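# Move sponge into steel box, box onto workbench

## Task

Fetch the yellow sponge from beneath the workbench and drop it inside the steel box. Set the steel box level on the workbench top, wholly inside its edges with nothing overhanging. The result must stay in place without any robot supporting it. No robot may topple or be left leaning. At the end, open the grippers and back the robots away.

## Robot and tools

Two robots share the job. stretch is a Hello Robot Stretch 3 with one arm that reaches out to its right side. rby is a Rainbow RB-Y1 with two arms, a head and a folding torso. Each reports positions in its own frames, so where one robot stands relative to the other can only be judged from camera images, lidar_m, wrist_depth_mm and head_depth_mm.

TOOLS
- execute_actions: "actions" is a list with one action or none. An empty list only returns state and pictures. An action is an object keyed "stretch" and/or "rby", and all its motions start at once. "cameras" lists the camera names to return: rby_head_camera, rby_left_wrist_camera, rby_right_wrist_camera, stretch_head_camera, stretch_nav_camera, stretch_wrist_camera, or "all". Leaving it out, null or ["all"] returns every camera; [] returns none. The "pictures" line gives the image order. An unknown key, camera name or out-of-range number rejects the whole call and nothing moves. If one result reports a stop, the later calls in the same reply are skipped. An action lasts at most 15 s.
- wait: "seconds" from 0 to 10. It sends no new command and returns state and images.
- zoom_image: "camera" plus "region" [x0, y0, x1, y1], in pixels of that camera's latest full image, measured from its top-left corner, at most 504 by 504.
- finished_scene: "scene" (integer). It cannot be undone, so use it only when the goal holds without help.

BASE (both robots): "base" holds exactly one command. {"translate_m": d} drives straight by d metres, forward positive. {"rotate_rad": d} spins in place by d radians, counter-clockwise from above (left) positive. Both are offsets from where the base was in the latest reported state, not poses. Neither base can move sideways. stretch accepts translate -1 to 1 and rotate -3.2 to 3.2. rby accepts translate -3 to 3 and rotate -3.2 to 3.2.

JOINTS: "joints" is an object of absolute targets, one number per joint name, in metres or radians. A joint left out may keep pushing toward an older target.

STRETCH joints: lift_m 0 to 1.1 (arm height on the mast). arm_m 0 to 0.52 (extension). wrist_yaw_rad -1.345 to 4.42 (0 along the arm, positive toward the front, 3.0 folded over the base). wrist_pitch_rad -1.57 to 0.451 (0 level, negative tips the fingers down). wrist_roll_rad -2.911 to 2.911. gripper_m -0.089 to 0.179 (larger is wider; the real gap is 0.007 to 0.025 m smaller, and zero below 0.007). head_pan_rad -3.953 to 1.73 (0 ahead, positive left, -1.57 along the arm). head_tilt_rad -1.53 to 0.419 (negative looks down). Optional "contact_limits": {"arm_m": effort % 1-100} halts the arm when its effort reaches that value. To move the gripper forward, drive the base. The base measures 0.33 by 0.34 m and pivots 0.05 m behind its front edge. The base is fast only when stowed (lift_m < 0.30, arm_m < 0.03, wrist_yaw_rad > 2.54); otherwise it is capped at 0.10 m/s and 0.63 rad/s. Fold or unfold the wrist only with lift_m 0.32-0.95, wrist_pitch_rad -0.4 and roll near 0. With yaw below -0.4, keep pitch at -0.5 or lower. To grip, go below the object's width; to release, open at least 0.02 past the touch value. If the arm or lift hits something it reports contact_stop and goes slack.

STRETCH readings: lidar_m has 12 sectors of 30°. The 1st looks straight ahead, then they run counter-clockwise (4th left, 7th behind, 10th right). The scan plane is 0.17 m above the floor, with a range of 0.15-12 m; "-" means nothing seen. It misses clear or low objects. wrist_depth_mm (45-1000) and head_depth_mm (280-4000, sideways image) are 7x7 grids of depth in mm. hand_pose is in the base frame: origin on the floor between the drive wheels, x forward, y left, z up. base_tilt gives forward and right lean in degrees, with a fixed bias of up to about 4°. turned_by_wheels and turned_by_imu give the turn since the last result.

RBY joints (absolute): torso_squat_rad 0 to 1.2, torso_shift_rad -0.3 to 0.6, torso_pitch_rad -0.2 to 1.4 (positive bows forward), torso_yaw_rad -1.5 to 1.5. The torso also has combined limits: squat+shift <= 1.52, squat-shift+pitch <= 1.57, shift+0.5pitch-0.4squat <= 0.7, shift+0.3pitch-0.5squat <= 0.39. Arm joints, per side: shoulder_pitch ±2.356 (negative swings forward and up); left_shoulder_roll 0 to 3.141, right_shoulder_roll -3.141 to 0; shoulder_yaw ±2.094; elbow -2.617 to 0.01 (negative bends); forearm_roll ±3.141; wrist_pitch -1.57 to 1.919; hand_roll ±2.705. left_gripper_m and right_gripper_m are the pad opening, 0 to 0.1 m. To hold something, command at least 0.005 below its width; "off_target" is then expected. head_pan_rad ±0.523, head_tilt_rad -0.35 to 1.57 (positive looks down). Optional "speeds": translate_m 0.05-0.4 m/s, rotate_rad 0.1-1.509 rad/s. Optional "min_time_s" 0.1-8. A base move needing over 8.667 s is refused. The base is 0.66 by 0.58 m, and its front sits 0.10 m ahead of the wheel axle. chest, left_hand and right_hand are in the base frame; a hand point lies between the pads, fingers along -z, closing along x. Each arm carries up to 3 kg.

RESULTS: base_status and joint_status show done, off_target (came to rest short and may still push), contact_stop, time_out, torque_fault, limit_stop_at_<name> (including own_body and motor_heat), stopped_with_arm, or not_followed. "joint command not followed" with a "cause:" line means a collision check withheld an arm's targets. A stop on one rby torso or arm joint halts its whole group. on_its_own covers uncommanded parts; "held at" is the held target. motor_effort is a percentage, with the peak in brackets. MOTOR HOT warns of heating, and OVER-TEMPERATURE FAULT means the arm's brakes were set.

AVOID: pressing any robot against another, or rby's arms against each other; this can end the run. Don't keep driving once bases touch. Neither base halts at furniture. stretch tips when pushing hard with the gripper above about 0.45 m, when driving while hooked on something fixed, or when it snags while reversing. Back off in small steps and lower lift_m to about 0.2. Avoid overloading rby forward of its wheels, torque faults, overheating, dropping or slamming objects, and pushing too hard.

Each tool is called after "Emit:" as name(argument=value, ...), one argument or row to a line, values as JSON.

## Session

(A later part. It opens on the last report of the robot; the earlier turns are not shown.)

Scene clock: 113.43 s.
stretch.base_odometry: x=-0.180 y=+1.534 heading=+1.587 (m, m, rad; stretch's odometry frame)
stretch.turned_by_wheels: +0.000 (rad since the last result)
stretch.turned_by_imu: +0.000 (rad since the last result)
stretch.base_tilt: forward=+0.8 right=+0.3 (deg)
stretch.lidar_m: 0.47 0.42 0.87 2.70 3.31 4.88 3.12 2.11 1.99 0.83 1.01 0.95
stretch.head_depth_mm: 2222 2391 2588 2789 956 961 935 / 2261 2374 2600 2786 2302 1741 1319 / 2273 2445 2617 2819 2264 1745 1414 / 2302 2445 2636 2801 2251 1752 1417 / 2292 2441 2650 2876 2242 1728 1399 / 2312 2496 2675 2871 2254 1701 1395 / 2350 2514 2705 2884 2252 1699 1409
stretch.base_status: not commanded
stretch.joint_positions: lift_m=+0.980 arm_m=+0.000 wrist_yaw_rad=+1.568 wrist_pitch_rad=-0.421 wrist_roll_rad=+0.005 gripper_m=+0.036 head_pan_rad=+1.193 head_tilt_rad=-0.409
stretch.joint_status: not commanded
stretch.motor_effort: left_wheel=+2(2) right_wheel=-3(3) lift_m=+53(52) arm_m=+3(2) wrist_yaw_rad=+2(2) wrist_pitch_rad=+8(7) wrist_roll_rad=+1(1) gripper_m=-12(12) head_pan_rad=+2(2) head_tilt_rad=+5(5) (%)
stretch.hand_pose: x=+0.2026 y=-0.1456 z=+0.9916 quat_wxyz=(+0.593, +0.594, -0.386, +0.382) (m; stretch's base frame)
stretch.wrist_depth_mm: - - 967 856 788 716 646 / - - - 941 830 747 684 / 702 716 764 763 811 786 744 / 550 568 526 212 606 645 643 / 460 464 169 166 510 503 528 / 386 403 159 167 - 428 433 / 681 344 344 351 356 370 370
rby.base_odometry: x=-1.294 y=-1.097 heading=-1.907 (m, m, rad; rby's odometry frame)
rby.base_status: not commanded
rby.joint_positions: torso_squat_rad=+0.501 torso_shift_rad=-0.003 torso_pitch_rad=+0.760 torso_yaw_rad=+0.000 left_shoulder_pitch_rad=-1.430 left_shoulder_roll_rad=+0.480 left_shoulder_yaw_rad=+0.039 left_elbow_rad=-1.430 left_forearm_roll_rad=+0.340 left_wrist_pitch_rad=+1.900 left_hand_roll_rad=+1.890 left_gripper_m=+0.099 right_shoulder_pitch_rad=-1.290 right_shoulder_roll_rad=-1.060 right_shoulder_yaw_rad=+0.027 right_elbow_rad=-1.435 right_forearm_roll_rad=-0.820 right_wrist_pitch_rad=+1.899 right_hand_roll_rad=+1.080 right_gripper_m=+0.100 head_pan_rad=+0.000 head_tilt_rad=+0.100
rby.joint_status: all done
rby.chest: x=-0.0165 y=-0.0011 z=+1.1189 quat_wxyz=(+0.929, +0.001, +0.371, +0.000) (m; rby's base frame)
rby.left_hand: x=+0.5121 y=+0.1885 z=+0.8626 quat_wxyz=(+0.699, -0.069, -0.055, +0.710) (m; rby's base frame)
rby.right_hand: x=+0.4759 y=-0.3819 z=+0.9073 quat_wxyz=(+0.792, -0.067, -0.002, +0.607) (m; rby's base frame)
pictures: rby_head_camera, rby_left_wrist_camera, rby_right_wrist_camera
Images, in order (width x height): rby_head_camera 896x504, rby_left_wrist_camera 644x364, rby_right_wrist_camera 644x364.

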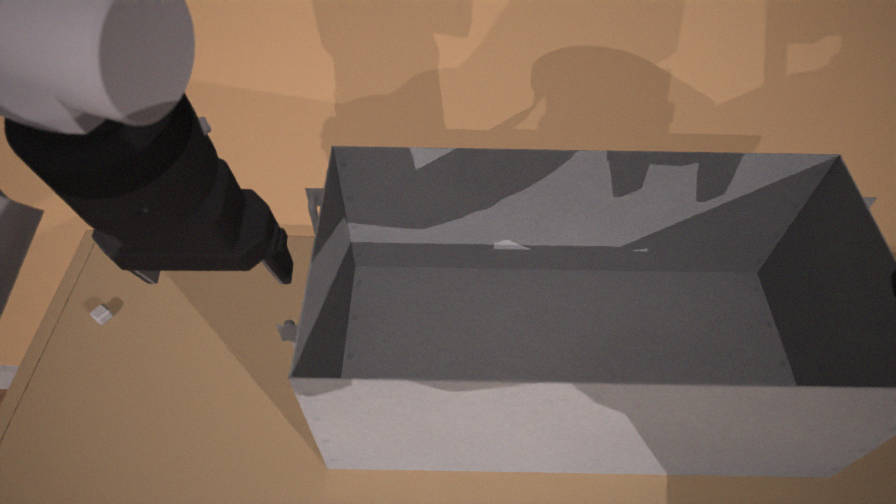

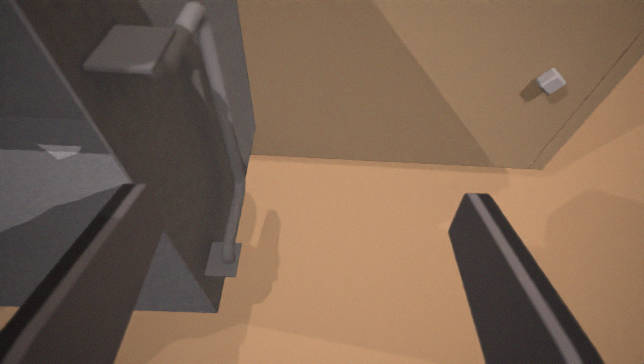

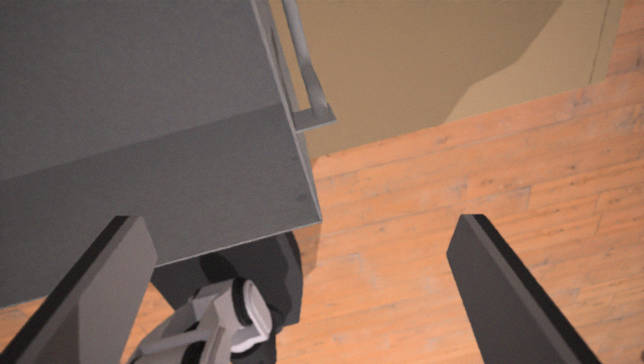

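Emit:
execute_actions(
  actions=[
    {"rby":{"joints":{"torso_pitch_rad":0.55}}},
  ],
  cameras=[],
)

Emit:
execute_actions(
  actions=[
    {"rby":{"base":{"rotate_rad":0.5},"joints":{"left_shoulder_roll_rad":0.7,"left_forearm_roll_rad":0.47,"left_hand_roll_rad":1.97,"right_shoulder_roll_rad":-0.8,"right_forearm_roll_rad":-0.66,"right_hand_roll_rad":1.1,"right_shoulder_pitch_rad":-1.39}}},
  ],
  cameras=[],
)

Emit:
execute_actions(
  actions=[
    {"rby":{"base":{"translate_m":-0.28}}},
  ],
  cameras=[],
)

Emit:
execute_actions(
  actions=[
    {"rby":{"base":{"rotate_rad":-0.5}}},
  ],
  cameras=[],
)

Emit:
execute_actions(
  actions=[
    {"rby":{"base":{"translate_m":0.26}}},
  ],
  cameras=[],
)

Emit:
execute_actions(
  actions=[
    {"rby":{"joints":{"torso_pitch_rad":0.74}}},
  ],
  cameras=["rby_head_camera","rby_left_wrist_camera","rby_right_wrist_camera"],
)

Scene clock: 116.00 s.
stretch.base_odometry: x=-0.180 y=+1.534 heading=+1.587 (m, m, rad; stretch's odometry frame)
stretch.turned_by_wheels: +0.000 (rad since the last result)
stretch.turned_by_imu: +0.000 (rad since the last result)
stretch.base_tilt: forward=+0.7 right=+0.4 (deg)
stretch.lidar_m: 0.47 0.42 0.86 2.71 3.32 4.88 3.12 2.11 1.99 0.83 1.01 0.94
stretch.head_depth_mm: 2255 2413 2570 2778 958 964 934 / 2258 2415 2611 2789 2275 1770 1310 / 2275 2428 2603 2816 2268 1747 1420 / 2290 2444 2625 2864 2242 1718 1417 / 2299 2489 2692 2833 2243 1722 1394 / 2309 2464 2669 2806 2202 1709 1395 / 2343 2535 2681 2890 2201 1690 1386
stretch.base_status: not commanded
stretch.joint_positions: lift_m=+0.980 arm_m=+0.000 wrist_yaw_rad=+1.568 wrist_pitch_rad=-0.421 wrist_roll_rad=+0.005 gripper_m=+0.036 head_pan_rad=+1.193 head_tilt_rad=-0.409
stretch.joint_status: not commanded
stretch.motor_effort: left_wheel=+2(2) right_wheel=-3(3) lift_m=+53(53) arm_m=+3(2) wrist_yaw_rad=+2(2) wrist_pitch_rad=+7(7) wrist_roll_rad=+1(1) gripper_m=-13(12) head_pan_rad=+2(3) head_tilt_rad=+6(6) (%)
stretch.hand_pose: x=+0.2026 y=-0.1456 z=+0.9916 quat_wxyz=(+0.593, +0.594, -0.386, +0.382) (m; stretch's base frame)
stretch.wrist_depth_mm: - - 995 856 793 717 658 / - 993 - 924 829 759 695 / 693 707 755 771 789 792 738 / 546 574 522 212 624 637 651 / 456 468 169 165 515 510 524 / 388 406 159 166 - 422 438 / 663 345 345 350 365 368 381
rby.base_odometry: x=-1.294 y=-1.097 heading=-1.907 (m, m, rad; rby's odometry frame)
rby.base_status: not commanded
rby.joint_positions: torso_squat_rad=+0.501 torso_shift_rad=-0.003 torso_pitch_rad=+0.550 torso_yaw_rad=+0.000 left_shoulder_pitch_rad=-1.430 left_shoulder_roll_rad=+0.480 left_shoulder_yaw_rad=+0.039 left_elbow_rad=-1.430 left_forearm_roll_rad=+0.340 left_wrist_pitch_rad=+1.900 left_hand_roll_rad=+1.890 left_gripper_m=+0.099 right_shoulder_pitch_rad=-1.290 right_shoulder_roll_rad=-1.060 right_shoulder_yaw_rad=+0.027 right_elbow_rad=-1.435 right_forearm_roll_rad=-0.820 right_wrist_pitch_rad=+1.899 right_hand_roll_rad=+1.080 right_gripper_m=+0.100 head_pan_rad=+0.000 head_tilt_rad=+0.100
rby.joint_status: all done
rby.chest: x=-0.0681 y=-0.0011 z=+1.1584 quat_wxyz=(+0.962, +0.001, +0.271, +0.000) (m; rby's base frame)
rby.left_hand: x=+0.5024 y=+0.1883 z=+1.0182 quat_wxyz=(+0.689, -0.143, -0.128, +0.698) (m; rby's base frame)
rby.right_hand: x=+0.4576 y=-0.3821 z=+1.0543 quat_wxyz=(+0.788, -0.130, -0.085, +0.596) (m; rby's base frame)
pictures: none
No camera images: the call's "cameras" was empty. Leave "cameras" out to get every camera's image.

Scene clock: 118.33 s.
stretch.base_odometry: x=-0.180 y=+1.534 heading=+1.587 (m, m, rad; stretch's odometry frame)
stretch.turned_by_wheels: +0.000 (rad since the last result)
stretch.turned_by_imu: +0.000 (rad since the last result)
stretch.base_tilt: forward=+0.6 right=+0.2 (deg)
stretch.lidar_m: 0.47 0.42 0.87 2.71 3.32 4.87 3.12 2.11 1.99 0.83 1.01 0.94
stretch.head_depth_mm: 2225 2409 2568 2777 957 963 938 / 2239 2396 2532 2740 2286 1750 1319 / 2252 2434 2599 2773 2254 1760 1415 / 2303 2473 2639 2812 2248 1716 1404 / 2303 2452 2692 2823 2233 1712 1409 / 2295 2508 2728 2823 2217 1706 1391 / 2332 2500 2713 2832 2177 1704 1384
stretch.base_status: not commanded
stretch.joint_positions: lift_m=+0.980 arm_m=+0.000 wrist_yaw_rad=+1.568 wrist_pitch_rad=-0.421 wrist_roll_rad=+0.005 gripper_m=+0.036 head_pan_rad=+1.193 head_tilt_rad=-0.409
stretch.joint_status: not commanded
stretch.motor_effort: left_wheel=+3(2) right_wheel=-3(3) lift_m=+53(52) arm_m=+2(2) wrist_yaw_rad=+2(2) wrist_pitch_rad=+8(7) wrist_roll_rad=+1(1) gripper_m=-13(12) head_pan_rad=+2(3) head_tilt_rad=+6(5) (%)
stretch.hand_pose: x=+0.2026 y=-0.1456 z=+0.9916 quat_wxyz=(+0.593, +0.594, -0.386, +0.382) (m; stretch's base frame)
stretch.wrist_depth_mm: - - 993 870 809 695 665 / - 982 - 948 837 767 698 / 690 726 742 762 799 798 733 / 557 561 531 213 604 631 654 / 454 463 168 165 517 501 531 / 391 406 159 167 - 427 434 / 668 344 347 353 359 371 375
rby.base_odometry: x=-1.294 y=-1.097 heading=-1.407 (m, m, rad; rby's odometry frame)
rby.base_status: done
rby.joint_positions: torso_squat_rad=+0.501 torso_shift_rad=-0.003 torso_pitch_rad=+0.550 torso_yaw_rad=+0.000 left_shoulder_pitch_rad=-1.430 left_shoulder_roll_rad=+0.700 left_shoulder_yaw_rad=+0.039 left_elbow_rad=-1.430 left_forearm_roll_rad=+0.470 left_wrist_pitch_rad=+1.900 left_hand_roll_rad=+1.970 left_gripper_m=+0.099 right_shoulder_pitch_rad=-1.390 right_shoulder_roll_rad=-0.800 right_shoulder_yaw_rad=+0.027 right_elbow_rad=-1.436 right_forearm_roll_rad=-0.660 right_wrist_pitch_rad=+1.899 right_hand_roll_rad=+1.100 right_gripper_m=+0.100 head_pan_rad=+0.000 head_tilt_rad=+0.100
rby.joint_status: all done
rby.chest: x=-0.0680 y=-0.0011 z=+1.1584 quat_wxyz=(+0.962, +0.001, +0.272, +0.000) (m; rby's base frame)
rby.left_hand: x=+0.5080 y=+0.2708 z=+1.0560 quat_wxyz=(+0.634, -0.144, -0.156, +0.743) (m; rby's base frame)
rby.right_hand: x=+0.4894 y=-0.2804 z=+1.0412 quat_wxyz=(+0.750, -0.114, -0.131, +0.638) (m; rby's base frame)
pictures: none
No camera images: the call's "cameras" was empty. Leave "cameras" out to get every camera's image.

Scene clock: 120.57 s.
stretch.base_odometry: x=-0.180 y=+1.534 heading=+1.587 (m, m, rad; stretch's odometry frame)
stretch.turned_by_wheels: +0.000 (rad since the last result)
stretch.turned_by_imu: +0.000 (rad since the last result)
stretch.base_tilt: forward=+0.7 right=+0.2 (deg)
stretch.lidar_m: 0.47 0.42 0.86 2.71 3.30 4.87 3.11 2.11 1.99 0.83 1.01 0.94
stretch.head_depth_mm: 2230 2385 2528 2754 955 968 936 / 2237 2417 2594 2759 2311 1760 1321 / 2258 2458 2597 2797 2273 1745 1428 / 2248 2438 2642 2832 2262 1744 1409 / 2323 2464 2678 2822 2225 1716 1398 / 2339 2502 2676 2870 2196 1726 1394 / 2336 2535 2734 2882 2188 1688 1392
stretch.base_status: not commanded
stretch.joint_positions: lift_m=+0.980 arm_m=+0.000 wrist_yaw_rad=+1.568 wrist_pitch_rad=-0.421 wrist_roll_rad=+0.005 gripper_m=+0.036 head_pan_rad=+1.193 head_tilt_rad=-0.409
stretch.joint_status: not commanded
stretch.motor_effort: left_wheel=+2(2) right_wheel=-3(3) lift_m=+53(53) arm_m=+2(3) wrist_yaw_rad=+2(1) wrist_pitch_rad=+8(8) wrist_roll_rad=+1(1) gripper_m=-12(13) head_pan_rad=+3(3) head_tilt_rad=+6(5) (%)
stretch.hand_pose: x=+0.2026 y=-0.1456 z=+0.9916 quat_wxyz=(+0.593, +0.594, -0.386, +0.382) (m; stretch's base frame)
stretch.wrist_depth_mm: - - 987 891 777 726 652 / - 974 - 925 817 769 679 / 687 709 729 782 796 770 750 / 550 571 531 213 624 617 654 / 454 473 169 165 515 505 520 / 393 399 159 166 - 426 431 / 666 342 344 355 360 370 372
rby.base_odometry: x=-1.340 y=-0.821 heading=-1.407 (m, m, rad; rby's odometry frame)
rby.base_status: done
rby.joint_positions: torso_squat_rad=+0.501 torso_shift_rad=-0.003 torso_pitch_rad=+0.550 torso_yaw_rad=+0.000 left_shoulder_pitch_rad=-1.430 left_shoulder_roll_rad=+0.700 left_shoulder_yaw_rad=+0.039 left_elbow_rad=-1.430 left_forearm_roll_rad=+0.470 left_wrist_pitch_rad=+1.900 left_hand_roll_rad=+1.970 left_gripper_m=+0.099 right_shoulder_pitch_rad=-1.390 right_shoulder_roll_rad=-0.800 right_shoulder_yaw_rad=+0.027 right_elbow_rad=-1.436 right_forearm_roll_rad=-0.660 right_wrist_pitch_rad=+1.899 right_hand_roll_rad=+1.100 right_gripper_m=+0.100 head_pan_rad=+0.000 head_tilt_rad=+0.100
rby.joint_status: not commanded
rby.chest: x=-0.0680 y=-0.0011 z=+1.1584 quat_wxyz=(+0.962, +0.001, +0.272, +0.000) (m; rby's base frame)
rby.left_hand: x=+0.5080 y=+0.2708 z=+1.0560 quat_wxyz=(+0.634, -0.144, -0.156, +0.743) (m; rby's base frame)
rby.right_hand: x=+0.4895 y=-0.2803 z=+1.0412 quat_wxyz=(+0.750, -0.114, -0.131, +0.638) (m; rby's base frame)
pictures: none
No camera images: the call's "cameras" was empty. Leave "cameras" out to get every camera's image.

Scene clock: 122.90 s.
stretch.base_odometry: x=-0.180 y=+1.534 heading=+1.587 (m, m, rad; stretch's odometry frame)
stretch.turned_by_wheels: +0.000 (rad since the last result)
stretch.turned_by_imu: +0.000 (rad since the last result)
stretch.base_tilt: forward=+0.6 right=+0.3 (deg)
stretch.lidar_m: 0.47 0.42 0.87 2.71 2.37 4.88 3.13 2.11 1.99 0.83 1.00 0.95
stretch.head_depth_mm: 2233 2405 2570 2767 958 961 932 / 2242 2385 2549 2752 2302 1741 1325 / 2289 2398 2607 2809 2271 1733 1419 / 2287 2461 2662 2843 2256 1731 1412 / 2291 2496 2640 2836 2228 1735 1399 / 2320 2482 2714 2870 2241 1722 1397 / 2370 2499 2676 2849 2192 1691 1389
stretch.base_status: not commanded
stretch.joint_positions: lift_m=+0.980 arm_m=+0.000 wrist_yaw_rad=+1.568 wrist_pitch_rad=-0.421 wrist_roll_rad=+0.005 gripper_m=+0.036 head_pan_rad=+1.193 head_tilt_rad=-0.409
stretch.joint_status: not commanded
stretch.motor_effort: left_wheel=+2(2) right_wheel=-3(3) lift_m=+53(53) arm_m=+2(3) wrist_yaw_rad=+1(1) wrist_pitch_rad=+7(7) wrist_roll_rad=+1(1) gripper_m=-12(12) head_pan_rad=+3(3) head_tilt_rad=+6(6) (%)
stretch.hand_pose: x=+0.2026 y=-0.1456 z=+0.9916 quat_wxyz=(+0.593, +0.594, -0.386, +0.382) (m; stretch's base frame)
stretch.wrist_depth_mm: - - 956 891 802 710 658 / - 993 - 959 839 747 693 / 711 723 729 794 824 772 734 / 554 576 531 213 618 630 658 / 456 467 170 165 506 514 522 / 387 404 159 167 - 418 433 / 674 341 343 351 359 368 371
rby.base_odometry: x=-1.340 y=-0.820 heading=-1.906 (m, m, rad; rby's odometry frame)
rby.base_status: done
rby.joint_positions: torso_squat_rad=+0.501 torso_shift_rad=-0.003 torso_pitch_rad=+0.550 torso_yaw_rad=+0.000 left_shoulder_pitch_rad=-1.430 left_shoulder_roll_rad=+0.700 left_shoulder_yaw_rad=+0.039 left_elbow_rad=-1.430 left_forearm_roll_rad=+0.470 left_wrist_pitch_rad=+1.900 left_hand_roll_rad=+1.970 left_gripper_m=+0.099 right_shoulder_pitch_rad=-1.390 right_shoulder_roll_rad=-0.800 right_shoulder_yaw_rad=+0.027 right_elbow_rad=-1.436 right_forearm_roll_rad=-0.660 right_wrist_pitch_rad=+1.899 right_hand_roll_rad=+1.100 right_gripper_m=+0.100 head_pan_rad=+0.000 head_tilt_rad=+0.100
rby.joint_status: not commanded
rby.chest: x=-0.0680 y=-0.0011 z=+1.1584 quat_wxyz=(+0.962, +0.001, +0.272, +0.000) (m; rby's base frame)
rby.left_hand: x=+0.5080 y=+0.2708 z=+1.0560 quat_wxyz=(+0.634, -0.144, -0.156, +0.743) (m; rby's base frame)
rby.right_hand: x=+0.4894 y=-0.2803 z=+1.0412 quat_wxyz=(+0.750, -0.114, -0.131, +0.638) (m; rby's base frame)
pictures: none
No camera images: the call's "cameras" was empty. Leave "cameras" out to get every camera's image.

Scene clock: 125.07 s.
stretch.base_odometry: x=-0.180 y=+1.534 heading=+1.587 (m, m, rad; stretch's odometry frame)
stretch.turned_by_wheels: +0.000 (rad since the last result)
stretch.turned_by_imu: +0.000 (rad since the last result)
stretch.base_tilt: forward=+0.6 right=+0.2 (deg)
stretch.lidar_m: 0.47 0.42 0.86 2.70 3.31 4.88 3.12 2.11 1.99 0.84 1.01 0.94
stretch.head_depth_mm: 2245 2390 2547 2851 953 961 932 / 2278 2408 2581 2809 2325 1746 1312 / 2268 2440 2603 2802 2257 1757 1411 / 2306 2451 2618 2781 2249 1731 1407 / 2304 2470 2672 2884 2234 1715 1406 / 2304 2484 2683 2896 2208 1697 1402 / 2327 2491 2740 2846 2180 1709 1385
stretch.base_status: not commanded
stretch.joint_positions: lift_m=+0.980 arm_m=+0.000 wrist_yaw_rad=+1.568 wrist_pitch_rad=-0.421 wrist_roll_rad=+0.005 gripper_m=+0.036 head_pan_rad=+1.193 head_tilt_rad=-0.409
stretch.joint_status: not commanded
stretch.motor_effort: left_wheel=+2(2) right_wheel=-3(3) lift_m=+53(53) arm_m=+2(2) wrist_yaw_rad=+1(2) wrist_pitch_rad=+7(7) wrist_roll_rad=+1(1) gripper_m=-12(12) head_pan_rad=+3(2) head_tilt_rad=+6(6) (%)
stretch.hand_pose: x=+0.2026 y=-0.1456 z=+0.9916 quat_wxyz=(+0.593, +0.594, -0.386, +0.382) (m; stretch's base frame)
stretch.wrist_depth_mm: - - 975 880 783 713 661 / - 984 - 943 835 746 690 / 689 735 750 786 791 776 733 / 556 560 535 212 614 627 646 / 453 458 169 165 507 508 528 / 395 405 159 167 - 426 438 / 676 345 348 346 359 367 373
rby.base_odometry: x=-1.425 y=-1.066 heading=-1.906 (m, m, rad; rby's odometry frame)
rby.base_status: done
rby.joint_positions: torso_squat_rad=+0.501 torso_shift_rad=-0.003 torso_pitch_rad=+0.550 torso_yaw_rad=+0.000 left_shoulder_pitch_rad=-1.430 left_shoulder_roll_rad=+0.700 left_shoulder_yaw_rad=+0.039 left_elbow_rad=-1.430 left_forearm_roll_rad=+0.470 left_wrist_pitch_rad=+1.900 left_hand_roll_rad=+1.970 left_gripper_m=+0.099 right_shoulder_pitch_rad=-1.390 right_shoulder_roll_rad=-0.800 right_shoulder_yaw_rad=+0.027 right_elbow_rad=-1.436 right_forearm_roll_rad=-0.660 right_wrist_pitch_rad=+1.899 right_hand_roll_rad=+1.100 right_gripper_m=+0.100 head_pan_rad=+0.000 head_tilt_rad=+0.100
rby.joint_status: not commanded
rby.chest: x=-0.0680 y=-0.0011 z=+1.1584 quat_wxyz=(+0.962, +0.001, +0.272, +0.000) (m; rby's base frame)
rby.left_hand: x=+0.5080 y=+0.2708 z=+1.0560 quat_wxyz=(+0.634, -0.144, -0.156, +0.743) (m; rby's base frame)
rby.right_hand: x=+0.4895 y=-0.2803 z=+1.0412 quat_wxyz=(+0.750, -0.114, -0.131, +0.638) (m; rby's base frame)
pictures: none
No camera images: the call's "cameras" was empty. Leave "cameras" out to get every camera's image.

Scene clock: 126.47 s.
stretch.base_odometry: x=-0.180 y=+1.534 heading=+1.587 (m, m, rad; stretch's odometry frame)
stretch.turned_by_wheels: +0.000 (rad since the last result)
stretch.turned_by_imu: +0.000 (rad since the last result)
stretch.base_tilt: forward=+0.5 right=+0.4 (deg)
stretch.lidar_m: 0.47 0.42 0.87 2.71 3.30 4.88 3.13 2.11 1.99 0.83 1.01 0.94
stretch.head_depth_mm: 2211 2386 2551 2785 954 959 937 / 2241 2381 2626 2769 2289 1754 1309 / 2264 2430 2635 2793 2284 1745 1429 / 2289 2456 2634 2806 2276 1754 1403 / 2335 2463 2641 2833 2235 1725 1394 / 2330 2484 2681 2851 2226 1717 1397 / 2358 2484 2706 2844 2200 1716 1396
stretch.base_status: not commanded
stretch.joint_positions: lift_m=+0.980 arm_m=+0.000 wrist_yaw_rad=+1.568 wrist_pitch_rad=-0.421 wrist_roll_rad=+0.005 gripper_m=+0.036 head_pan_rad=+1.193 head_tilt_rad=-0.409
stretch.joint_status: not commanded
stretch.motor_effort: left_wheel=+2(2) right_wheel=-3(3) lift_m=+52(53) arm_m=+2(3) wrist_yaw_rad=+1(1) wrist_pitch_rad=+7(7) wrist_roll_rad=+1(1) gripper_m=-13(12) head_pan_rad=+2(2) head_tilt_rad=+5(5) (%)
stretch.hand_pose: x=+0.2026 y=-0.1456 z=+0.9916 quat_wxyz=(+0.593, +0.594, -0.386, +0.382) (m; stretch's base frame)
stretch.wrist_depth_mm: - - 980 871 791 714 647 / - - - 934 837 761 691 / 686 737 768 772 807 788 731 / 548 570 528 212 594 617 657 / 453 465 168 165 513 509 527 / 392 405 159 167 - 424 436 / 664 340 348 353 353 367 374
rby.base_odometry: x=-1.425 y=-1.066 heading=-1.906 (m, m, rad; rby's odometry frame)
rby.base_status: not commanded
rby.joint_positions: torso_squat_rad=+0.501 torso_shift_rad=-0.003 torso_pitch_rad=+0.740 torso_yaw_rad=+0.000 left_shoulder_pitch_rad=-1.430 left_shoulder_roll_rad=+0.700 left_shoulder_yaw_rad=+0.039 left_elbow_rad=-1.430 left_forearm_roll_rad=+0.470 left_wrist_pitch_rad=+1.900 left_hand_roll_rad=+1.970 left_gripper_m=+0.099 right_shoulder_pitch_rad=-1.390 right_shoulder_roll_rad=-0.800 right_shoulder_yaw_rad=+0.027 right_elbow_rad=-1.436 right_forearm_roll_rad=-0.660 right_wrist_pitch_rad=+1.899 right_hand_roll_rad=+1.100 right_gripper_m=+0.100 head_pan_rad=+0.000 head_tilt_rad=+0.100
rby.joint_status: all done
rby.chest: x=-0.0210 y=-0.0010 z=+1.1231 quat_wxyz=(+0.932, +0.001, +0.362, +0.000) (m; rby's base frame)
rby.left_hand: x=+0.5252 y=+0.2709 z=+0.9137 quat_wxyz=(+0.646, -0.073, -0.095, +0.754) (m; rby's base frame)
rby.right_hand: x=+0.5043 y=-0.2802 z=+0.9026 quat_wxyz=(+0.759, -0.053, -0.059, +0.646) (m; rby's base frame)
pictures: rby_head_camera, rby_left_wrist_camera, rby_right_wrist_camera
Images, in order (width x height): rby_head_camera 896x504, rby_left_wrist_camera 644x364, rby_right_wrist_camera 644x364.

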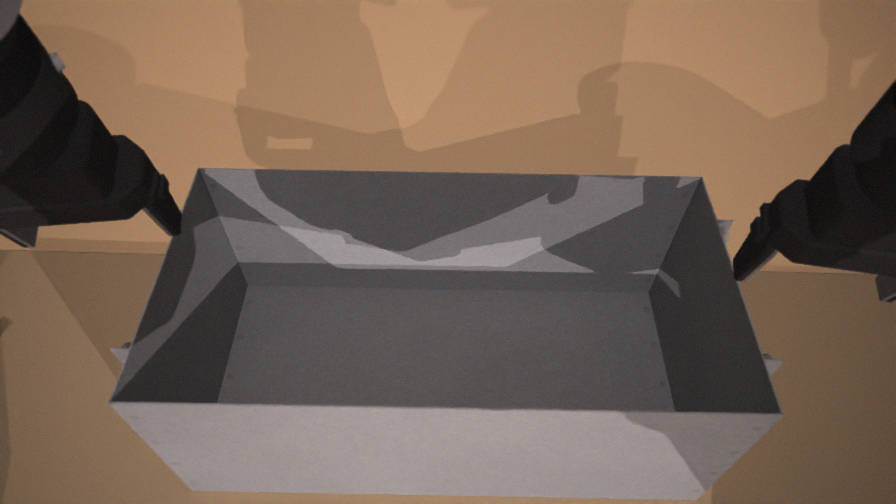

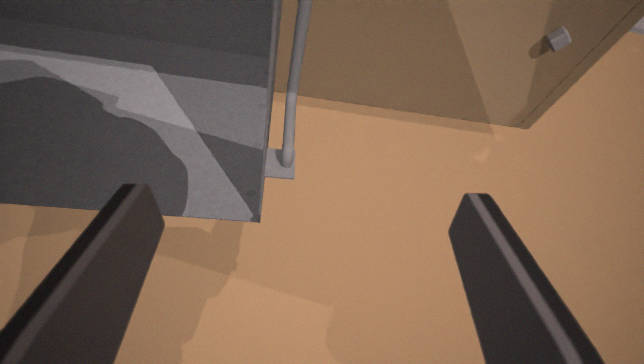

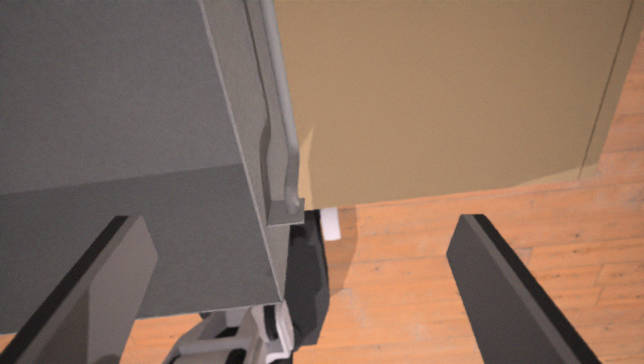

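Emit:
execute_actions(
  actions=[
    {"rby":{"joints":{"torso_pitch_rad":0.92}}},
  ],
  cameras=["rby_head_camera","rby_left_wrist_camera","rby_right_wrist_camera"],
)

Scene clock: 128.70 s.
stretch.base_odometry: x=-0.180 y=+1.534 heading=+1.587 (m, m, rad; stretch's odometry frame)
stretch.turned_by_wheels: +0.000 (rad since the last result)
stretch.turned_by_imu: +0.000 (rad since the last result)
stretch.base_tilt: forward=+0.7 right=+0.4 (deg)
stretch.lidar_m: 0.47 0.42 0.86 2.70 3.31 4.89 3.12 2.11 1.99 0.83 1.01 0.95
stretch.head_depth_mm: 2217 2389 2561 2799 954 959 939 / 2257 2387 2634 2773 2285 1754 1315 / 2269 2396 2640 2781 2272 1754 1419 / 2296 2442 2628 2818 2239 1734 1415 / 2302 2474 2674 2831 2254 1715 1404 / 2343 2440 2705 2851 2229 1704 1406 / 2350 2497 2746 2850 2209 1695 1388
stretch.base_status: not commanded
stretch.joint_positions: lift_m=+0.980 arm_m=+0.000 wrist_yaw_rad=+1.568 wrist_pitch_rad=-0.421 wrist_roll_rad=+0.005 gripper_m=+0.036 head_pan_rad=+1.193 head_tilt_rad=-0.409
stretch.joint_status: not commanded
stretch.motor_effort: left_wheel=+2(2) right_wheel=-3(3) lift_m=+52(52) arm_m=+3(3) wrist_yaw_rad=+2(2) wrist_pitch_rad=+8(7) wrist_roll_rad=+2(1) gripper_m=-13(12) head_pan_rad=+3(2) head_tilt_rad=+5(6) (%)
stretch.hand_pose: x=+0.2026 y=-0.1456 z=+0.9916 quat_wxyz=(+0.593, +0.594, -0.386, +0.382) (m; stretch's base frame)
stretch.wrist_depth_mm: - - 963 875 772 702 655 / - 989 - 972 827 755 685 / 689 721 764 771 810 784 735 / 550 560 534 212 608 617 651 / 456 467 169 165 521 503 523 / 387 404 158 167 - 427 435 / 675 345 344 350 356 369 374
rby.base_odometry: x=-1.425 y=-1.066 heading=-1.906 (m, m, rad; rby's odometry frame)
rby.base_status: not commanded
rby.joint_positions: torso_squat_rad=+0.501 torso_shift_rad=-0.005 torso_pitch_rad=+0.900 torso_yaw_rad=-0.001 left_shoulder_pitch_rad=-1.430 left_shoulder_roll_rad=+0.700 left_shoulder_yaw_rad=+0.039 left_elbow_rad=-1.430 left_forearm_roll_rad=+0.470 left_wrist_pitch_rad=+1.900 left_hand_roll_rad=+1.970 left_gripper_m=+0.099 right_shoulder_pitch_rad=-1.395 right_shoulder_roll_rad=-0.802 right_shoulder_yaw_rad=+0.024 right_elbow_rad=-1.438 right_forearm_roll_rad=-0.660 right_wrist_pitch_rad=+1.899 right_hand_roll_rad=+1.100 right_gripper_m=+0.100 head_pan_rad=+0.000 head_tilt_rad=+0.100
rby.joint_status: torso_pitch_rad contact_stop (moved +0.160 of +0.180)
rby.chest: x=+0.0114 y=-0.0008 z=+1.0867 quat_wxyz=(+0.900, +0.000, +0.435, +0.000) (m; rby's base frame)
rby.left_hand: x=+0.5172 y=+0.2708 z=+0.7925 quat_wxyz=(+0.652, -0.013, -0.043, +0.757) (m; rby's base frame)
rby.right_hand: x=+0.4972 y=-0.2802 z=+0.7886 quat_wxyz=(+0.761, -0.004, -0.002, +0.649) (m; rby's base frame)
pictures: rby_head_camera, rby_left_wrist_camera, rby_right_wrist_camera
Images, in order (width x height): rby_head_camera 896x504, rby_left_wrist_camera 644x364, rby_right_wrist_camera 644x364.

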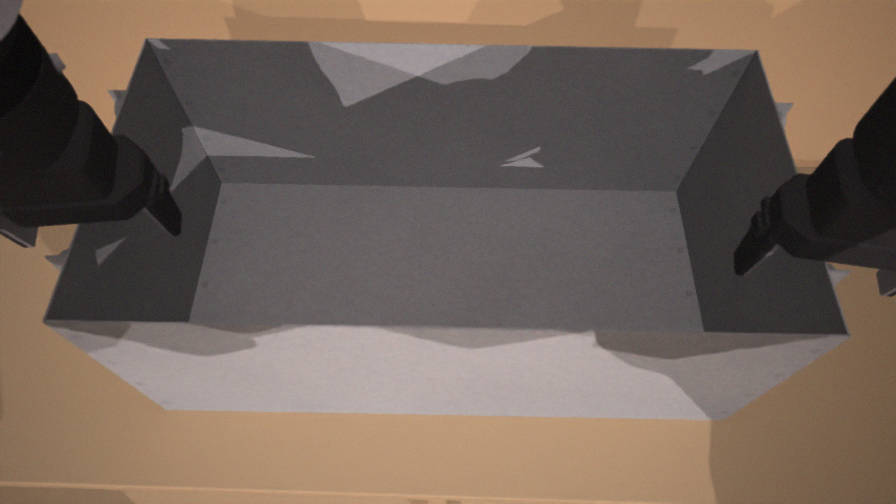

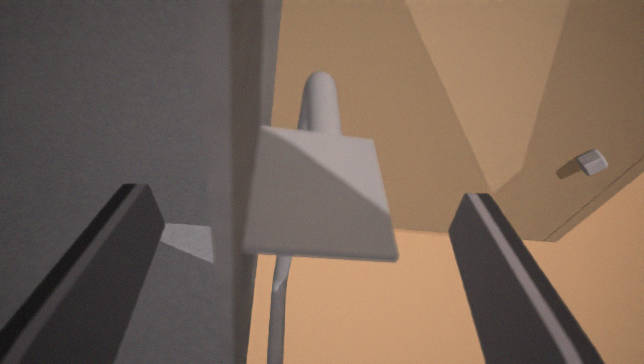

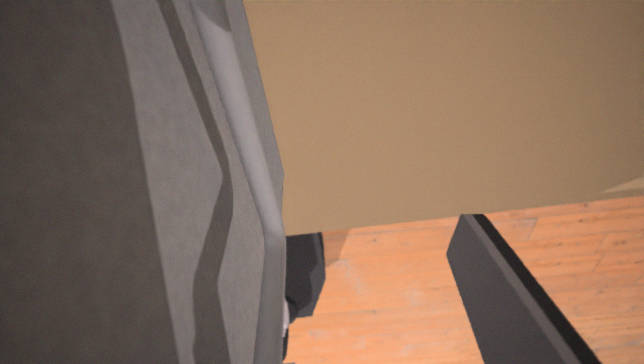

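Emit:
execute_actions(
  actions=[
    {"rby":{"joints":{"torso_pitch_rad":0.89,"left_gripper_m":0.0,"right_gripper_m":0.0}}},
  ],
  cameras=["rby_left_wrist_camera","rby_right_wrist_camera"],
)

Emit:
execute_actions(
  actions=[
    {"rby":{"joints":{"torso_pitch_rad":0.8}}},
  ],
  cameras=["rby_head_camera","rby_left_wrist_camera","rby_right_wrist_camera"],
)

Scene clock: 130.60 s.
stretch.base_odometry: x=-0.180 y=+1.534 heading=+1.587 (m, m, rad; stretch's odometry frame)
stretch.turned_by_wheels: +0.000 (rad since the last result)
stretch.turned_by_imu: +0.000 (rad since the last result)
stretch.base_tilt: forward=+0.7 right=+0.2 (deg)
stretch.lidar_m: 0.47 0.42 0.87 2.71 3.31 4.88 3.12 2.11 1.99 0.83 1.00 0.95
stretch.head_depth_mm: 2220 2414 2584 2791 960 964 935 / 2269 2410 2593 2794 2300 1756 1307 / 2280 2437 2573 2783 2300 1744 1409 / 2311 2444 2659 2789 2244 1747 1418 / 2285 2460 2640 2840 2258 1730 1401 / 2298 2499 2733 2834 2217 1713 1393 / 2333 2464 2711 2847 2203 1695 1396
stretch.base_status: not commanded
stretch.joint_positions: lift_m=+0.980 arm_m=+0.000 wrist_yaw_rad=+1.568 wrist_pitch_rad=-0.421 wrist_roll_rad=+0.005 gripper_m=+0.036 head_pan_rad=+1.193 head_tilt_rad=-0.409
stretch.joint_status: not commanded
stretch.motor_effort: left_wheel=+2(2) right_wheel=-3(3) lift_m=+53(53) arm_m=+3(2) wrist_yaw_rad=+1(0) wrist_pitch_rad=+7(7) wrist_roll_rad=+1(1) gripper_m=-11(13) head_pan_rad=+3(3) head_tilt_rad=+5(5) (%)
stretch.hand_pose: x=+0.2026 y=-0.1456 z=+0.9916 quat_wxyz=(+0.593, +0.594, -0.386, +0.382) (m; stretch's base frame)
stretch.wrist_depth_mm: - - - 904 770 703 655 / - 963 - 904 866 767 681 / 699 732 731 778 823 775 719 / 563 565 532 211 607 629 649 / 456 460 169 165 508 507 523 / 390 404 159 167 - 427 440 / 675 342 349 352 360 371 374
rby.base_odometry: x=-1.425 y=-1.066 heading=-1.906 (m, m, rad; rby's odometry frame)
rby.base_status: not commanded
rby.joint_positions: torso_squat_rad=+0.501 torso_shift_rad=-0.004 torso_pitch_rad=+0.890 torso_yaw_rad=-0.001 left_shoulder_pitch_rad=-1.433 left_shoulder_roll_rad=+0.690 left_shoulder_yaw_rad=+0.037 left_elbow_rad=-1.433 left_forearm_roll_rad=+0.474 left_wrist_pitch_rad=+1.899 left_hand_roll_rad=+1.970 left_gripper_m=+0.024 right_shoulder_pitch_rad=-1.394 right_shoulder_roll_rad=-0.791 right_shoulder_yaw_rad=+0.028 right_elbow_rad=-1.439 right_forearm_roll_rad=-0.663 right_wrist_pitch_rad=+1.897 right_hand_roll_rad=+1.100 right_gripper_m=+0.031 head_pan_rad=+0.000 head_tilt_rad=+0.100
rby.joint_status: left_gripper_m off_target (ended at +0.024, target +0.000); right_gripper_m off_target (ended at +0.031, target +0.000); the others done
rby.chest: x=+0.0099 y=-0.0009 z=+1.0893 quat_wxyz=(+0.903, +0.001, +0.430, +0.000) (m; rby's base frame)
rby.left_hand: x=+0.5189 y=+0.2638 z=+0.7999 quat_wxyz=(+0.655, -0.021, -0.042, +0.754) (m; rby's base frame)
rby.right_hand: x=+0.4974 y=-0.2736 z=+0.7934 quat_wxyz=(+0.758, -0.001, -0.008, +0.652) (m; rby's base frame)
pictures: rby_left_wrist_camera, rby_right_wrist_camera
Images, in order (width x height): rby_left_wrist_camera 644x364, rby_right_wrist_camera 644x364.

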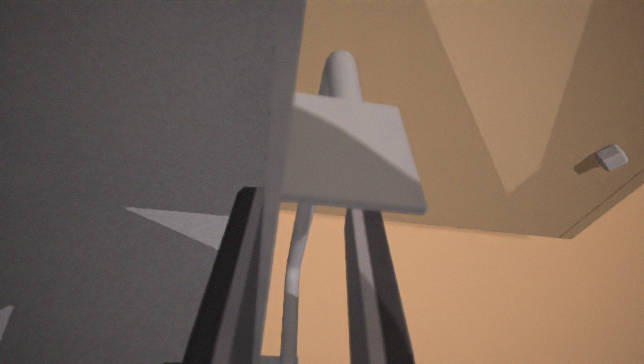

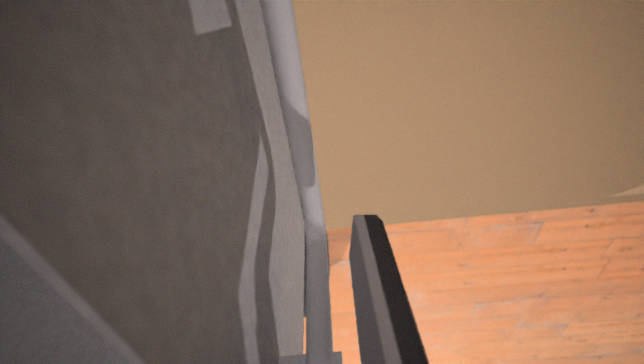

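Scene clock: 131.67 s.
stretch.base_odometry: x=-0.180 y=+1.534 heading=+1.587 (m, m, rad; stretch's odometry frame)
stretch.turned_by_wheels: +0.000 (rad since the last result)
stretch.turned_by_imu: +0.000 (rad since the last result)
stretch.base_tilt: forward=+0.6 right=+0.3 (deg)
stretch.lidar_m: 0.47 0.42 0.87 2.70 3.33 4.88 3.13 2.11 2.00 0.83 1.01 0.95
stretch.head_depth_mm: 2227 2394 2588 2791 953 962 931 / 2246 2422 2640 2787 2302 1760 1311 / 2262 2447 2604 2808 2257 1746 1414 / 2269 2465 2622 2822 2261 1730 1412 / 2315 2458 2664 2830 2226 1727 1394 / 2298 2517 2718 2837 2217 1712 1385 / 2339 2515 2743 2895 2190 1692 1385
stretch.base_status: not commanded
stretch.joint_positions: lift_m=+0.980 arm_m=+0.000 wrist_yaw_rad=+1.568 wrist_pitch_rad=-0.421 wrist_roll_rad=+0.005 gripper_m=+0.036 head_pan_rad=+1.193 head_tilt_rad=-0.409
stretch.joint_status: not commanded
stretch.motor_effort: left_wheel=+2(2) right_wheel=-3(3) lift_m=+53(53) arm_m=+2(3) wrist_yaw_rad=+2(2) wrist_pitch_rad=+7(7) wrist_roll_rad=+1(1) gripper_m=-13(12) head_pan_rad=+3(3) head_tilt_rad=+5(6) (%)
stretch.hand_pose: x=+0.2026 y=-0.1456 z=+0.9916 quat_wxyz=(+0.593, +0.594, -0.386, +0.382) (m; stretch's base frame)
stretch.wrist_depth_mm: - - 976 870 790 722 668 / - 976 - 956 801 777 695 / 703 718 738 762 802 771 735 / 548 561 533 214 601 621 653 / 462 462 169 165 514 509 524 / 390 401 159 167 - 427 435 / 668 340 348 348 361 369 373
rby.base_odometry: x=-1.425 y=-1.066 heading=-1.906 (m, m, rad; rby's odometry frame)
rby.base_status: not commanded
rby.joint_positions: torso_squat_rad=+0.501 torso_shift_rad=-0.003 torso_pitch_rad=+0.802 torso_yaw_rad=-0.001 left_shoulder_pitch_rad=-1.431 left_shoulder_roll_rad=+0.689 left_shoulder_yaw_rad=+0.036 left_elbow_rad=-1.431 left_forearm_roll_rad=+0.474 left_wrist_pitch_rad=+1.899 left_hand_roll_rad=+1.970 left_gripper_m=+0.023 right_shoulder_pitch_rad=-1.391 right_shoulder_roll_rad=-0.788 right_shoulder_yaw_rad=+0.029 right_elbow_rad=-1.437 right_forearm_roll_rad=-0.664 right_wrist_pitch_rad=+1.898 right_hand_roll_rad=+1.100 right_gripper_m=+0.030 head_pan_rad=+0.000 head_tilt_rad=+0.100
rby.joint_status: all done
rby.chest: x=-0.0076 y=-0.0010 z=+1.1096 quat_wxyz=(+0.921, +0.001, +0.391, +0.000) (m; rby's base frame)
rby.left_hand: x=+0.5237 y=+0.2636 z=+0.8641 quat_wxyz=(+0.653, -0.052, -0.069, +0.753) (m; rby's base frame)
rby.right_hand: x=+0.5025 y=-0.2732 z=+0.8553 quat_wxyz=(+0.757, -0.028, -0.039, +0.652) (m; rby's base frame)
pictures: rby_head_camera, rby_left_wrist_camera, rby_right_wrist_camera
Images, in order (width x height): rby_head_camera 896x504, rby_left_wrist_camera 644x364, rby_right_wrist_camera 644x364.

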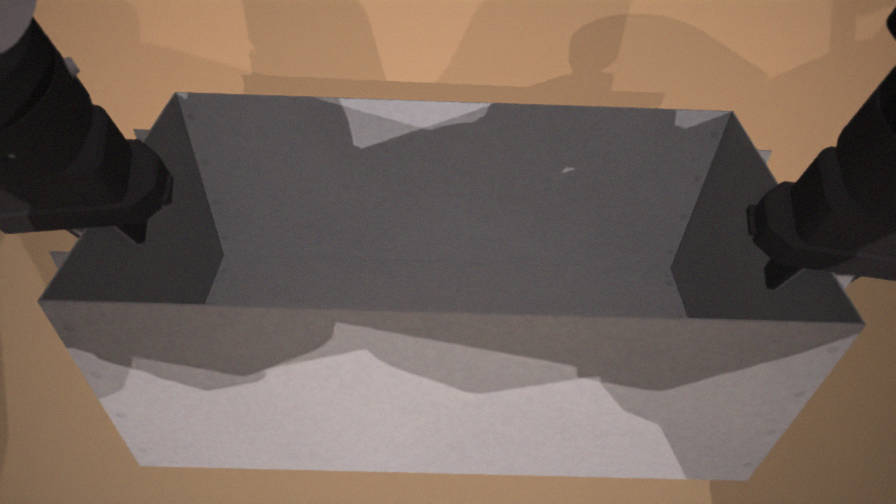

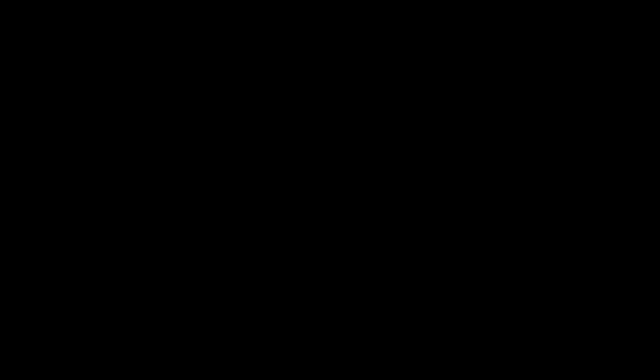

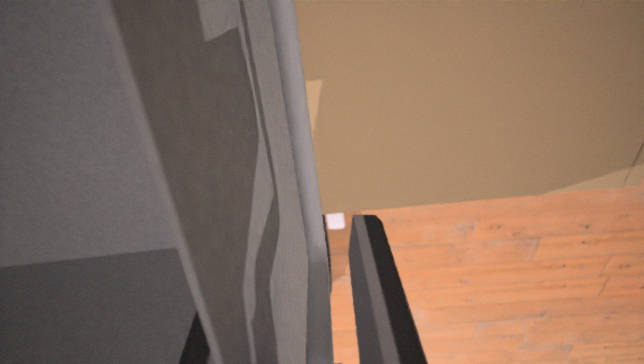

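Emit:
execute_actions(
  actions=[
    {"rby":{"min_time_s":3,"joints":{"torso_squat_rad":0.2,"torso_pitch_rad":0.72,"left_elbow_rad":-1.35,"right_elbow_rad":-1.355}}},
  ],
  cameras=[],
)

Emit:
execute_actions(
  actions=[
    {"rby":{"base":{"translate_m":-0.6},"speeds":{"translate_m":0.2}}},
  ],
  cameras=[],
)

Emit:
execute_actions(
  actions=[
    {"rby":{"base":{"rotate_rad":-1.57},"speeds":{"rotate_rad":0.5},"joints":{"head_tilt_rad":-0.3}},"stretch":{"joints":{"head_pan_rad":1.57}}},
  ],
  cameras=["rby_head_camera","stretch_nav_camera","stretch_head_camera"],
)

Scene clock: 135.90 s.
stretch.base_odometry: x=-0.180 y=+1.534 heading=+1.587 (m, m, rad; stretch's odometry frame)
stretch.turned_by_wheels: +0.000 (rad since the last result)
stretch.turned_by_imu: +0.001 (rad since the last result)
stretch.base_tilt: forward=+0.7 right=+0.3 (deg)
stretch.lidar_m: 0.47 0.42 0.87 2.71 3.31 4.88 3.12 2.11 1.99 0.83 1.01 0.95
stretch.head_depth_mm: 2241 2384 2553 2805 957 960 935 / 2237 2412 2606 2759 2288 1751 1317 / 2289 2448 2595 2797 2276 1747 1418 / 2284 2435 2652 2863 2251 1731 1408 / 2291 2451 2651 2869 2251 1702 1404 / 2317 2486 2707 2860 2209 1709 1389 / 2363 2508 2720 2866 2193 1708 1389
stretch.base_status: not commanded
stretch.joint_positions: lift_m=+0.980 arm_m=+0.000 wrist_yaw_rad=+1.568 wrist_pitch_rad=-0.421 wrist_roll_rad=+0.005 gripper_m=+0.036 head_pan_rad=+1.193 head_tilt_rad=-0.409
stretch.joint_status: not commanded
stretch.motor_effort: left_wheel=+2(2) right_wheel=-3(3) lift_m=+53(53) arm_m=+3(3) wrist_yaw_rad=+2(2) wrist_pitch_rad=+8(7) wrist_roll_rad=+1(1) gripper_m=-12(13) head_pan_rad=+3(3) head_tilt_rad=+6(6) (%)
stretch.hand_pose: x=+0.2026 y=-0.1456 z=+0.9916 quat_wxyz=(+0.593, +0.594, -0.386, +0.382) (m; stretch's base frame)
stretch.wrist_depth_mm: - - 974 888 799 714 654 / - 973 - 952 862 745 689 / 706 714 732 772 794 775 730 / 548 566 525 213 603 649 633 / 454 472 170 165 515 511 515 / 392 406 159 168 - 427 437 / 663 346 346 352 360 368 373
rby.base_odometry: x=-1.425 y=-1.066 heading=-1.906 (m, m, rad; rby's odometry frame)
rby.base_status: not commanded
rby.joint_positions: torso_squat_rad=+0.200 torso_shift_rad=-0.003 torso_pitch_rad=+0.723 torso_yaw_rad=-0.001 left_shoulder_pitch_rad=-1.431 left_shoulder_roll_rad=+0.688 left_shoulder_yaw_rad=+0.036 left_elbow_rad=-1.351 left_forearm_roll_rad=+0.475 left_wrist_pitch_rad=+1.899 left_hand_roll_rad=+1.970 left_gripper_m=+0.046 right_shoulder_pitch_rad=-1.391 right_shoulder_roll_rad=-0.788 right_shoulder_yaw_rad=+0.029 right_elbow_rad=-1.357 right_forearm_roll_rad=-0.664 right_wrist_pitch_rad=+1.898 right_hand_roll_rad=+1.100 right_gripper_m=+0.052 head_pan_rad=+0.000 head_tilt_rad=+0.100
rby.joint_status: all done
rby.chest: x=-0.0256 y=-0.0010 z=+1.1987 quat_wxyz=(+0.935, +0.001, +0.353, +0.000) (m; rby's base frame)
rby.left_hand: x=+0.5165 y=+0.2732 z=+0.9766 quat_wxyz=(+0.639, -0.055, -0.072, +0.764) (m; rby's base frame)
rby.right_hand: x=+0.4967 y=-0.2848 z=+0.9684 quat_wxyz=(+0.772, -0.032, -0.044, +0.634) (m; rby's base frame)
pictures: none
No camera images: the call's "cameras" was empty. Leave "cameras" out to get every camera's image.

Scene clock: 140.00 s.
stretch.base_odometry: x=-0.180 y=+1.534 heading=+1.587 (m, m, rad; stretch's odometry frame)
stretch.turned_by_wheels: +0.000 (rad since the last result)
stretch.turned_by_imu: +0.001 (rad since the last result)
stretch.base_tilt: forward=+0.5 right=+0.4 (deg)
stretch.lidar_m: 0.47 0.42 0.87 2.71 2.21 2.26 3.12 2.11 1.99 0.83 1.00 0.95
stretch.head_depth_mm: 2238 2394 2562 2803 957 962 933 / 2242 2396 2555 2775 2287 1753 1322 / 2241 2449 2612 2791 2269 1743 1420 / 2298 2465 2667 2803 2242 1736 1413 / 2325 2482 2667 2810 2235 1736 1402 / 2314 2490 2722 2841 2236 1701 1391 / 2337 2531 2719 2802 2187 1685 1388
stretch.base_status: not commanded
stretch.joint_positions: lift_m=+0.980 arm_m=+0.000 wrist_yaw_rad=+1.568 wrist_pitch_rad=-0.421 wrist_roll_rad=+0.005 gripper_m=+0.036 head_pan_rad=+1.193 head_tilt_rad=-0.409
stretch.joint_status: not commanded
stretch.motor_effort: left_wheel=+2(2) right_wheel=-3(3) lift_m=+53(53) arm_m=+3(2) wrist_yaw_rad=+2(2) wrist_pitch_rad=+8(7) wrist_roll_rad=+1(1) gripper_m=-13(12) head_pan_rad=+2(2) head_tilt_rad=+5(6) (%)
stretch.hand_pose: x=+0.2026 y=-0.1456 z=+0.9916 quat_wxyz=(+0.593, +0.594, -0.386, +0.382) (m; stretch's base frame)
stretch.wrist_depth_mm: - - 993 864 783 704 658 / - 974 - 919 843 755 678 / 698 708 733 778 789 783 742 / 549 563 538 212 614 624 635 / 455 467 169 165 514 507 521 / 394 405 159 167 - 422 438 / 655 342 347 353 356 369 375
rby.base_odometry: x=-1.228 y=-0.499 heading=-1.907 (m, m, rad; rby's odometry frame)
rby.base_status: done
rby.joint_positions: torso_squat_rad=+0.200 torso_shift_rad=-0.003 torso_pitch_rad=+0.723 torso_yaw_rad=-0.001 left_shoulder_pitch_rad=-1.431 left_shoulder_roll_rad=+0.688 left_shoulder_yaw_rad=+0.036 left_elbow_rad=-1.351 left_forearm_roll_rad=+0.475 left_wrist_pitch_rad=+1.900 left_hand_roll_rad=+1.970 left_gripper_m=+0.046 right_shoulder_pitch_rad=-1.391 right_shoulder_roll_rad=-0.787 right_shoulder_yaw_rad=+0.029 right_elbow_rad=-1.357 right_forearm_roll_rad=-0.664 right_wrist_pitch_rad=+1.898 right_hand_roll_rad=+1.100 right_gripper_m=+0.052 head_pan_rad=+0.000 head_tilt_rad=+0.100
rby.joint_status: not commanded
rby.chest: x=-0.0256 y=-0.0011 z=+1.1987 quat_wxyz=(+0.935, +0.001, +0.353, +0.000) (m; rby's base frame)
rby.left_hand: x=+0.5165 y=+0.2732 z=+0.9765 quat_wxyz=(+0.639, -0.054, -0.072, +0.764) (m; rby's base frame)
rby.right_hand: x=+0.4966 y=-0.2849 z=+0.9683 quat_wxyz=(+0.772, -0.032, -0.044, +0.634) (m; rby's base frame)
pictures: none
No camera images: the call's "cameras" was empty. Leave "cameras" out to get every camera's image.

Scene clock: 144.50 s.
stretch.base_odometry: x=-0.180 y=+1.534 heading=+1.587 (m, m, rad; stretch's odometry frame)
stretch.turned_by_wheels: +0.000 (rad since the last result)
stretch.turned_by_imu: +0.001 (rad since the last result)
stretch.base_tilt: forward=+0.7 right=+0.3 (deg)
stretch.lidar_m: 0.47 0.42 0.87 2.71 2.40 4.87 3.12 2.11 1.99 0.83 1.01 0.94
stretch.head_depth_mm: 2225 2339 2524 2699 2310 1756 1438 / 2315 2471 2646 2832 2260 1752 1423 / 2427 2577 2768 2961 2278 1745 1425 / 2506 2727 2891 3060 2255 1736 1411 / 2696 2845 3084 3171 2229 1714 1404 / 2784 2994 3148 3033 2233 1708 1386 / 2993 3147 3196 3145 2267 - -
stretch.base_status: not commanded
stretch.joint_positions: lift_m=+0.980 arm_m=+0.000 wrist_yaw_rad=+1.568 wrist_pitch_rad=-0.421 wrist_roll_rad=+0.005 gripper_m=+0.036 head_pan_rad=+1.563 head_tilt_rad=-0.409
stretch.joint_status: all done
stretch.motor_effort: left_wheel=+2(2) right_wheel=-3(3) lift_m=+53(52) arm_m=+3(2) wrist_yaw_rad=+1(1) wrist_pitch_rad=+7(8) wrist_roll_rad=+1(1) gripper_m=-14(12) head_pan_rad=+3(20) head_tilt_rad=+6(6) (%)
stretch.hand_pose: x=+0.2026 y=-0.1456 z=+0.9916 quat_wxyz=(+0.593, +0.594, -0.386, +0.382) (m; stretch's base frame)
stretch.wrist_depth_mm: - - 972 856 788 721 658 / - 981 - 928 859 772 696 / 698 715 749 792 812 763 723 / 550 567 516 212 616 624 666 / 461 460 170 165 511 505 521 / 386 403 159 167 - 426 436 / 686 344 346 354 359 365 377
rby.base_odometry: x=-1.228 y=-0.499 heading=+2.807 (m, m, rad; rby's odometry frame)
rby.base_status: done
rby.joint_positions: torso_squat_rad=+0.200 torso_shift_rad=-0.003 torso_pitch_rad=+0.723 torso_yaw_rad=-0.001 left_shoulder_pitch_rad=-1.431 left_shoulder_roll_rad=+0.688 left_shoulder_yaw_rad=+0.036 left_elbow_rad=-1.351 left_forearm_roll_rad=+0.475 left_wrist_pitch_rad=+1.900 left_hand_roll_rad=+1.970 left_gripper_m=+0.046 right_shoulder_pitch_rad=-1.391 right_shoulder_roll_rad=-0.788 right_shoulder_yaw_rad=+0.029 right_elbow_rad=-1.357 right_forearm_roll_rad=-0.664 right_wrist_pitch_rad=+1.898 right_hand_roll_rad=+1.100 right_gripper_m=+0.053 head_pan_rad=+0.000 head_tilt_rad=-0.300
rby.joint_status: all done
rby.chest: x=-0.0256 y=-0.0011 z=+1.1987 quat_wxyz=(+0.935, +0.001, +0.353, +0.000) (m; rby's base frame)
rby.left_hand: x=+0.5165 y=+0.2731 z=+0.9766 quat_wxyz=(+0.639, -0.054, -0.072, +0.764) (m; rby's base frame)
rby.right_hand: x=+0.4967 y=-0.2849 z=+0.9683 quat_wxyz=(+0.772, -0.032, -0.044, +0.634) (m; rby's base frame)
pictures: rby_head_camera, stretch_head_camera (sideways: a quarter turn clockwise sets it upright), stretch_nav_camera (sideways: a quarter turn counterclockwise sets it upright)
Images, in order (width x height): rby_head_camera 896x504, stretch_head_camera 896x504, stretch_nav_camera 672x504.

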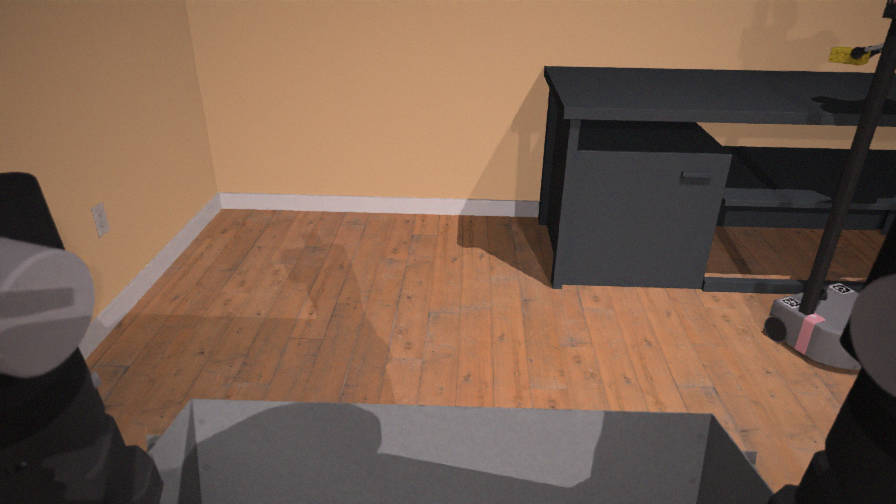

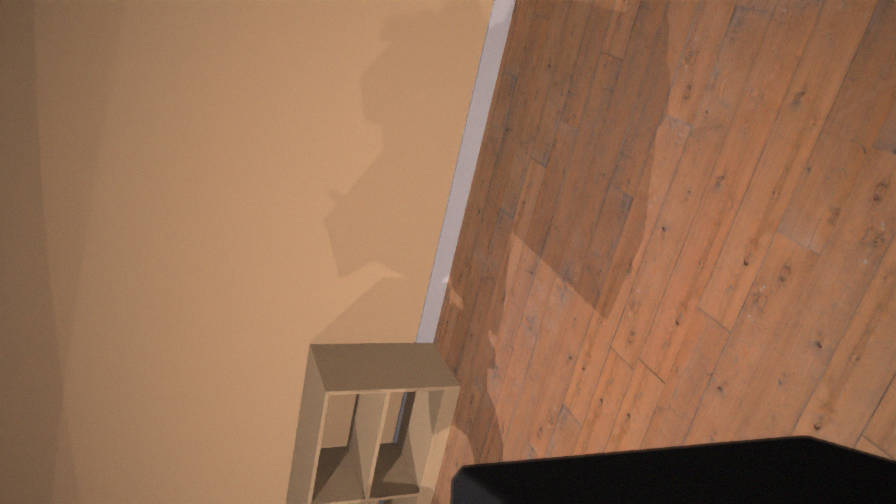

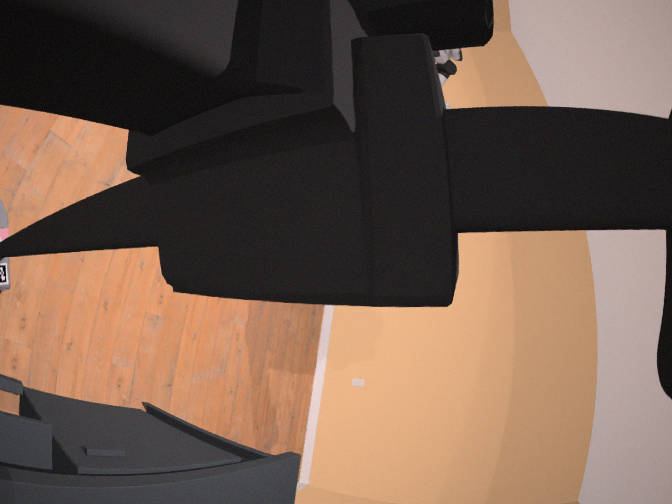

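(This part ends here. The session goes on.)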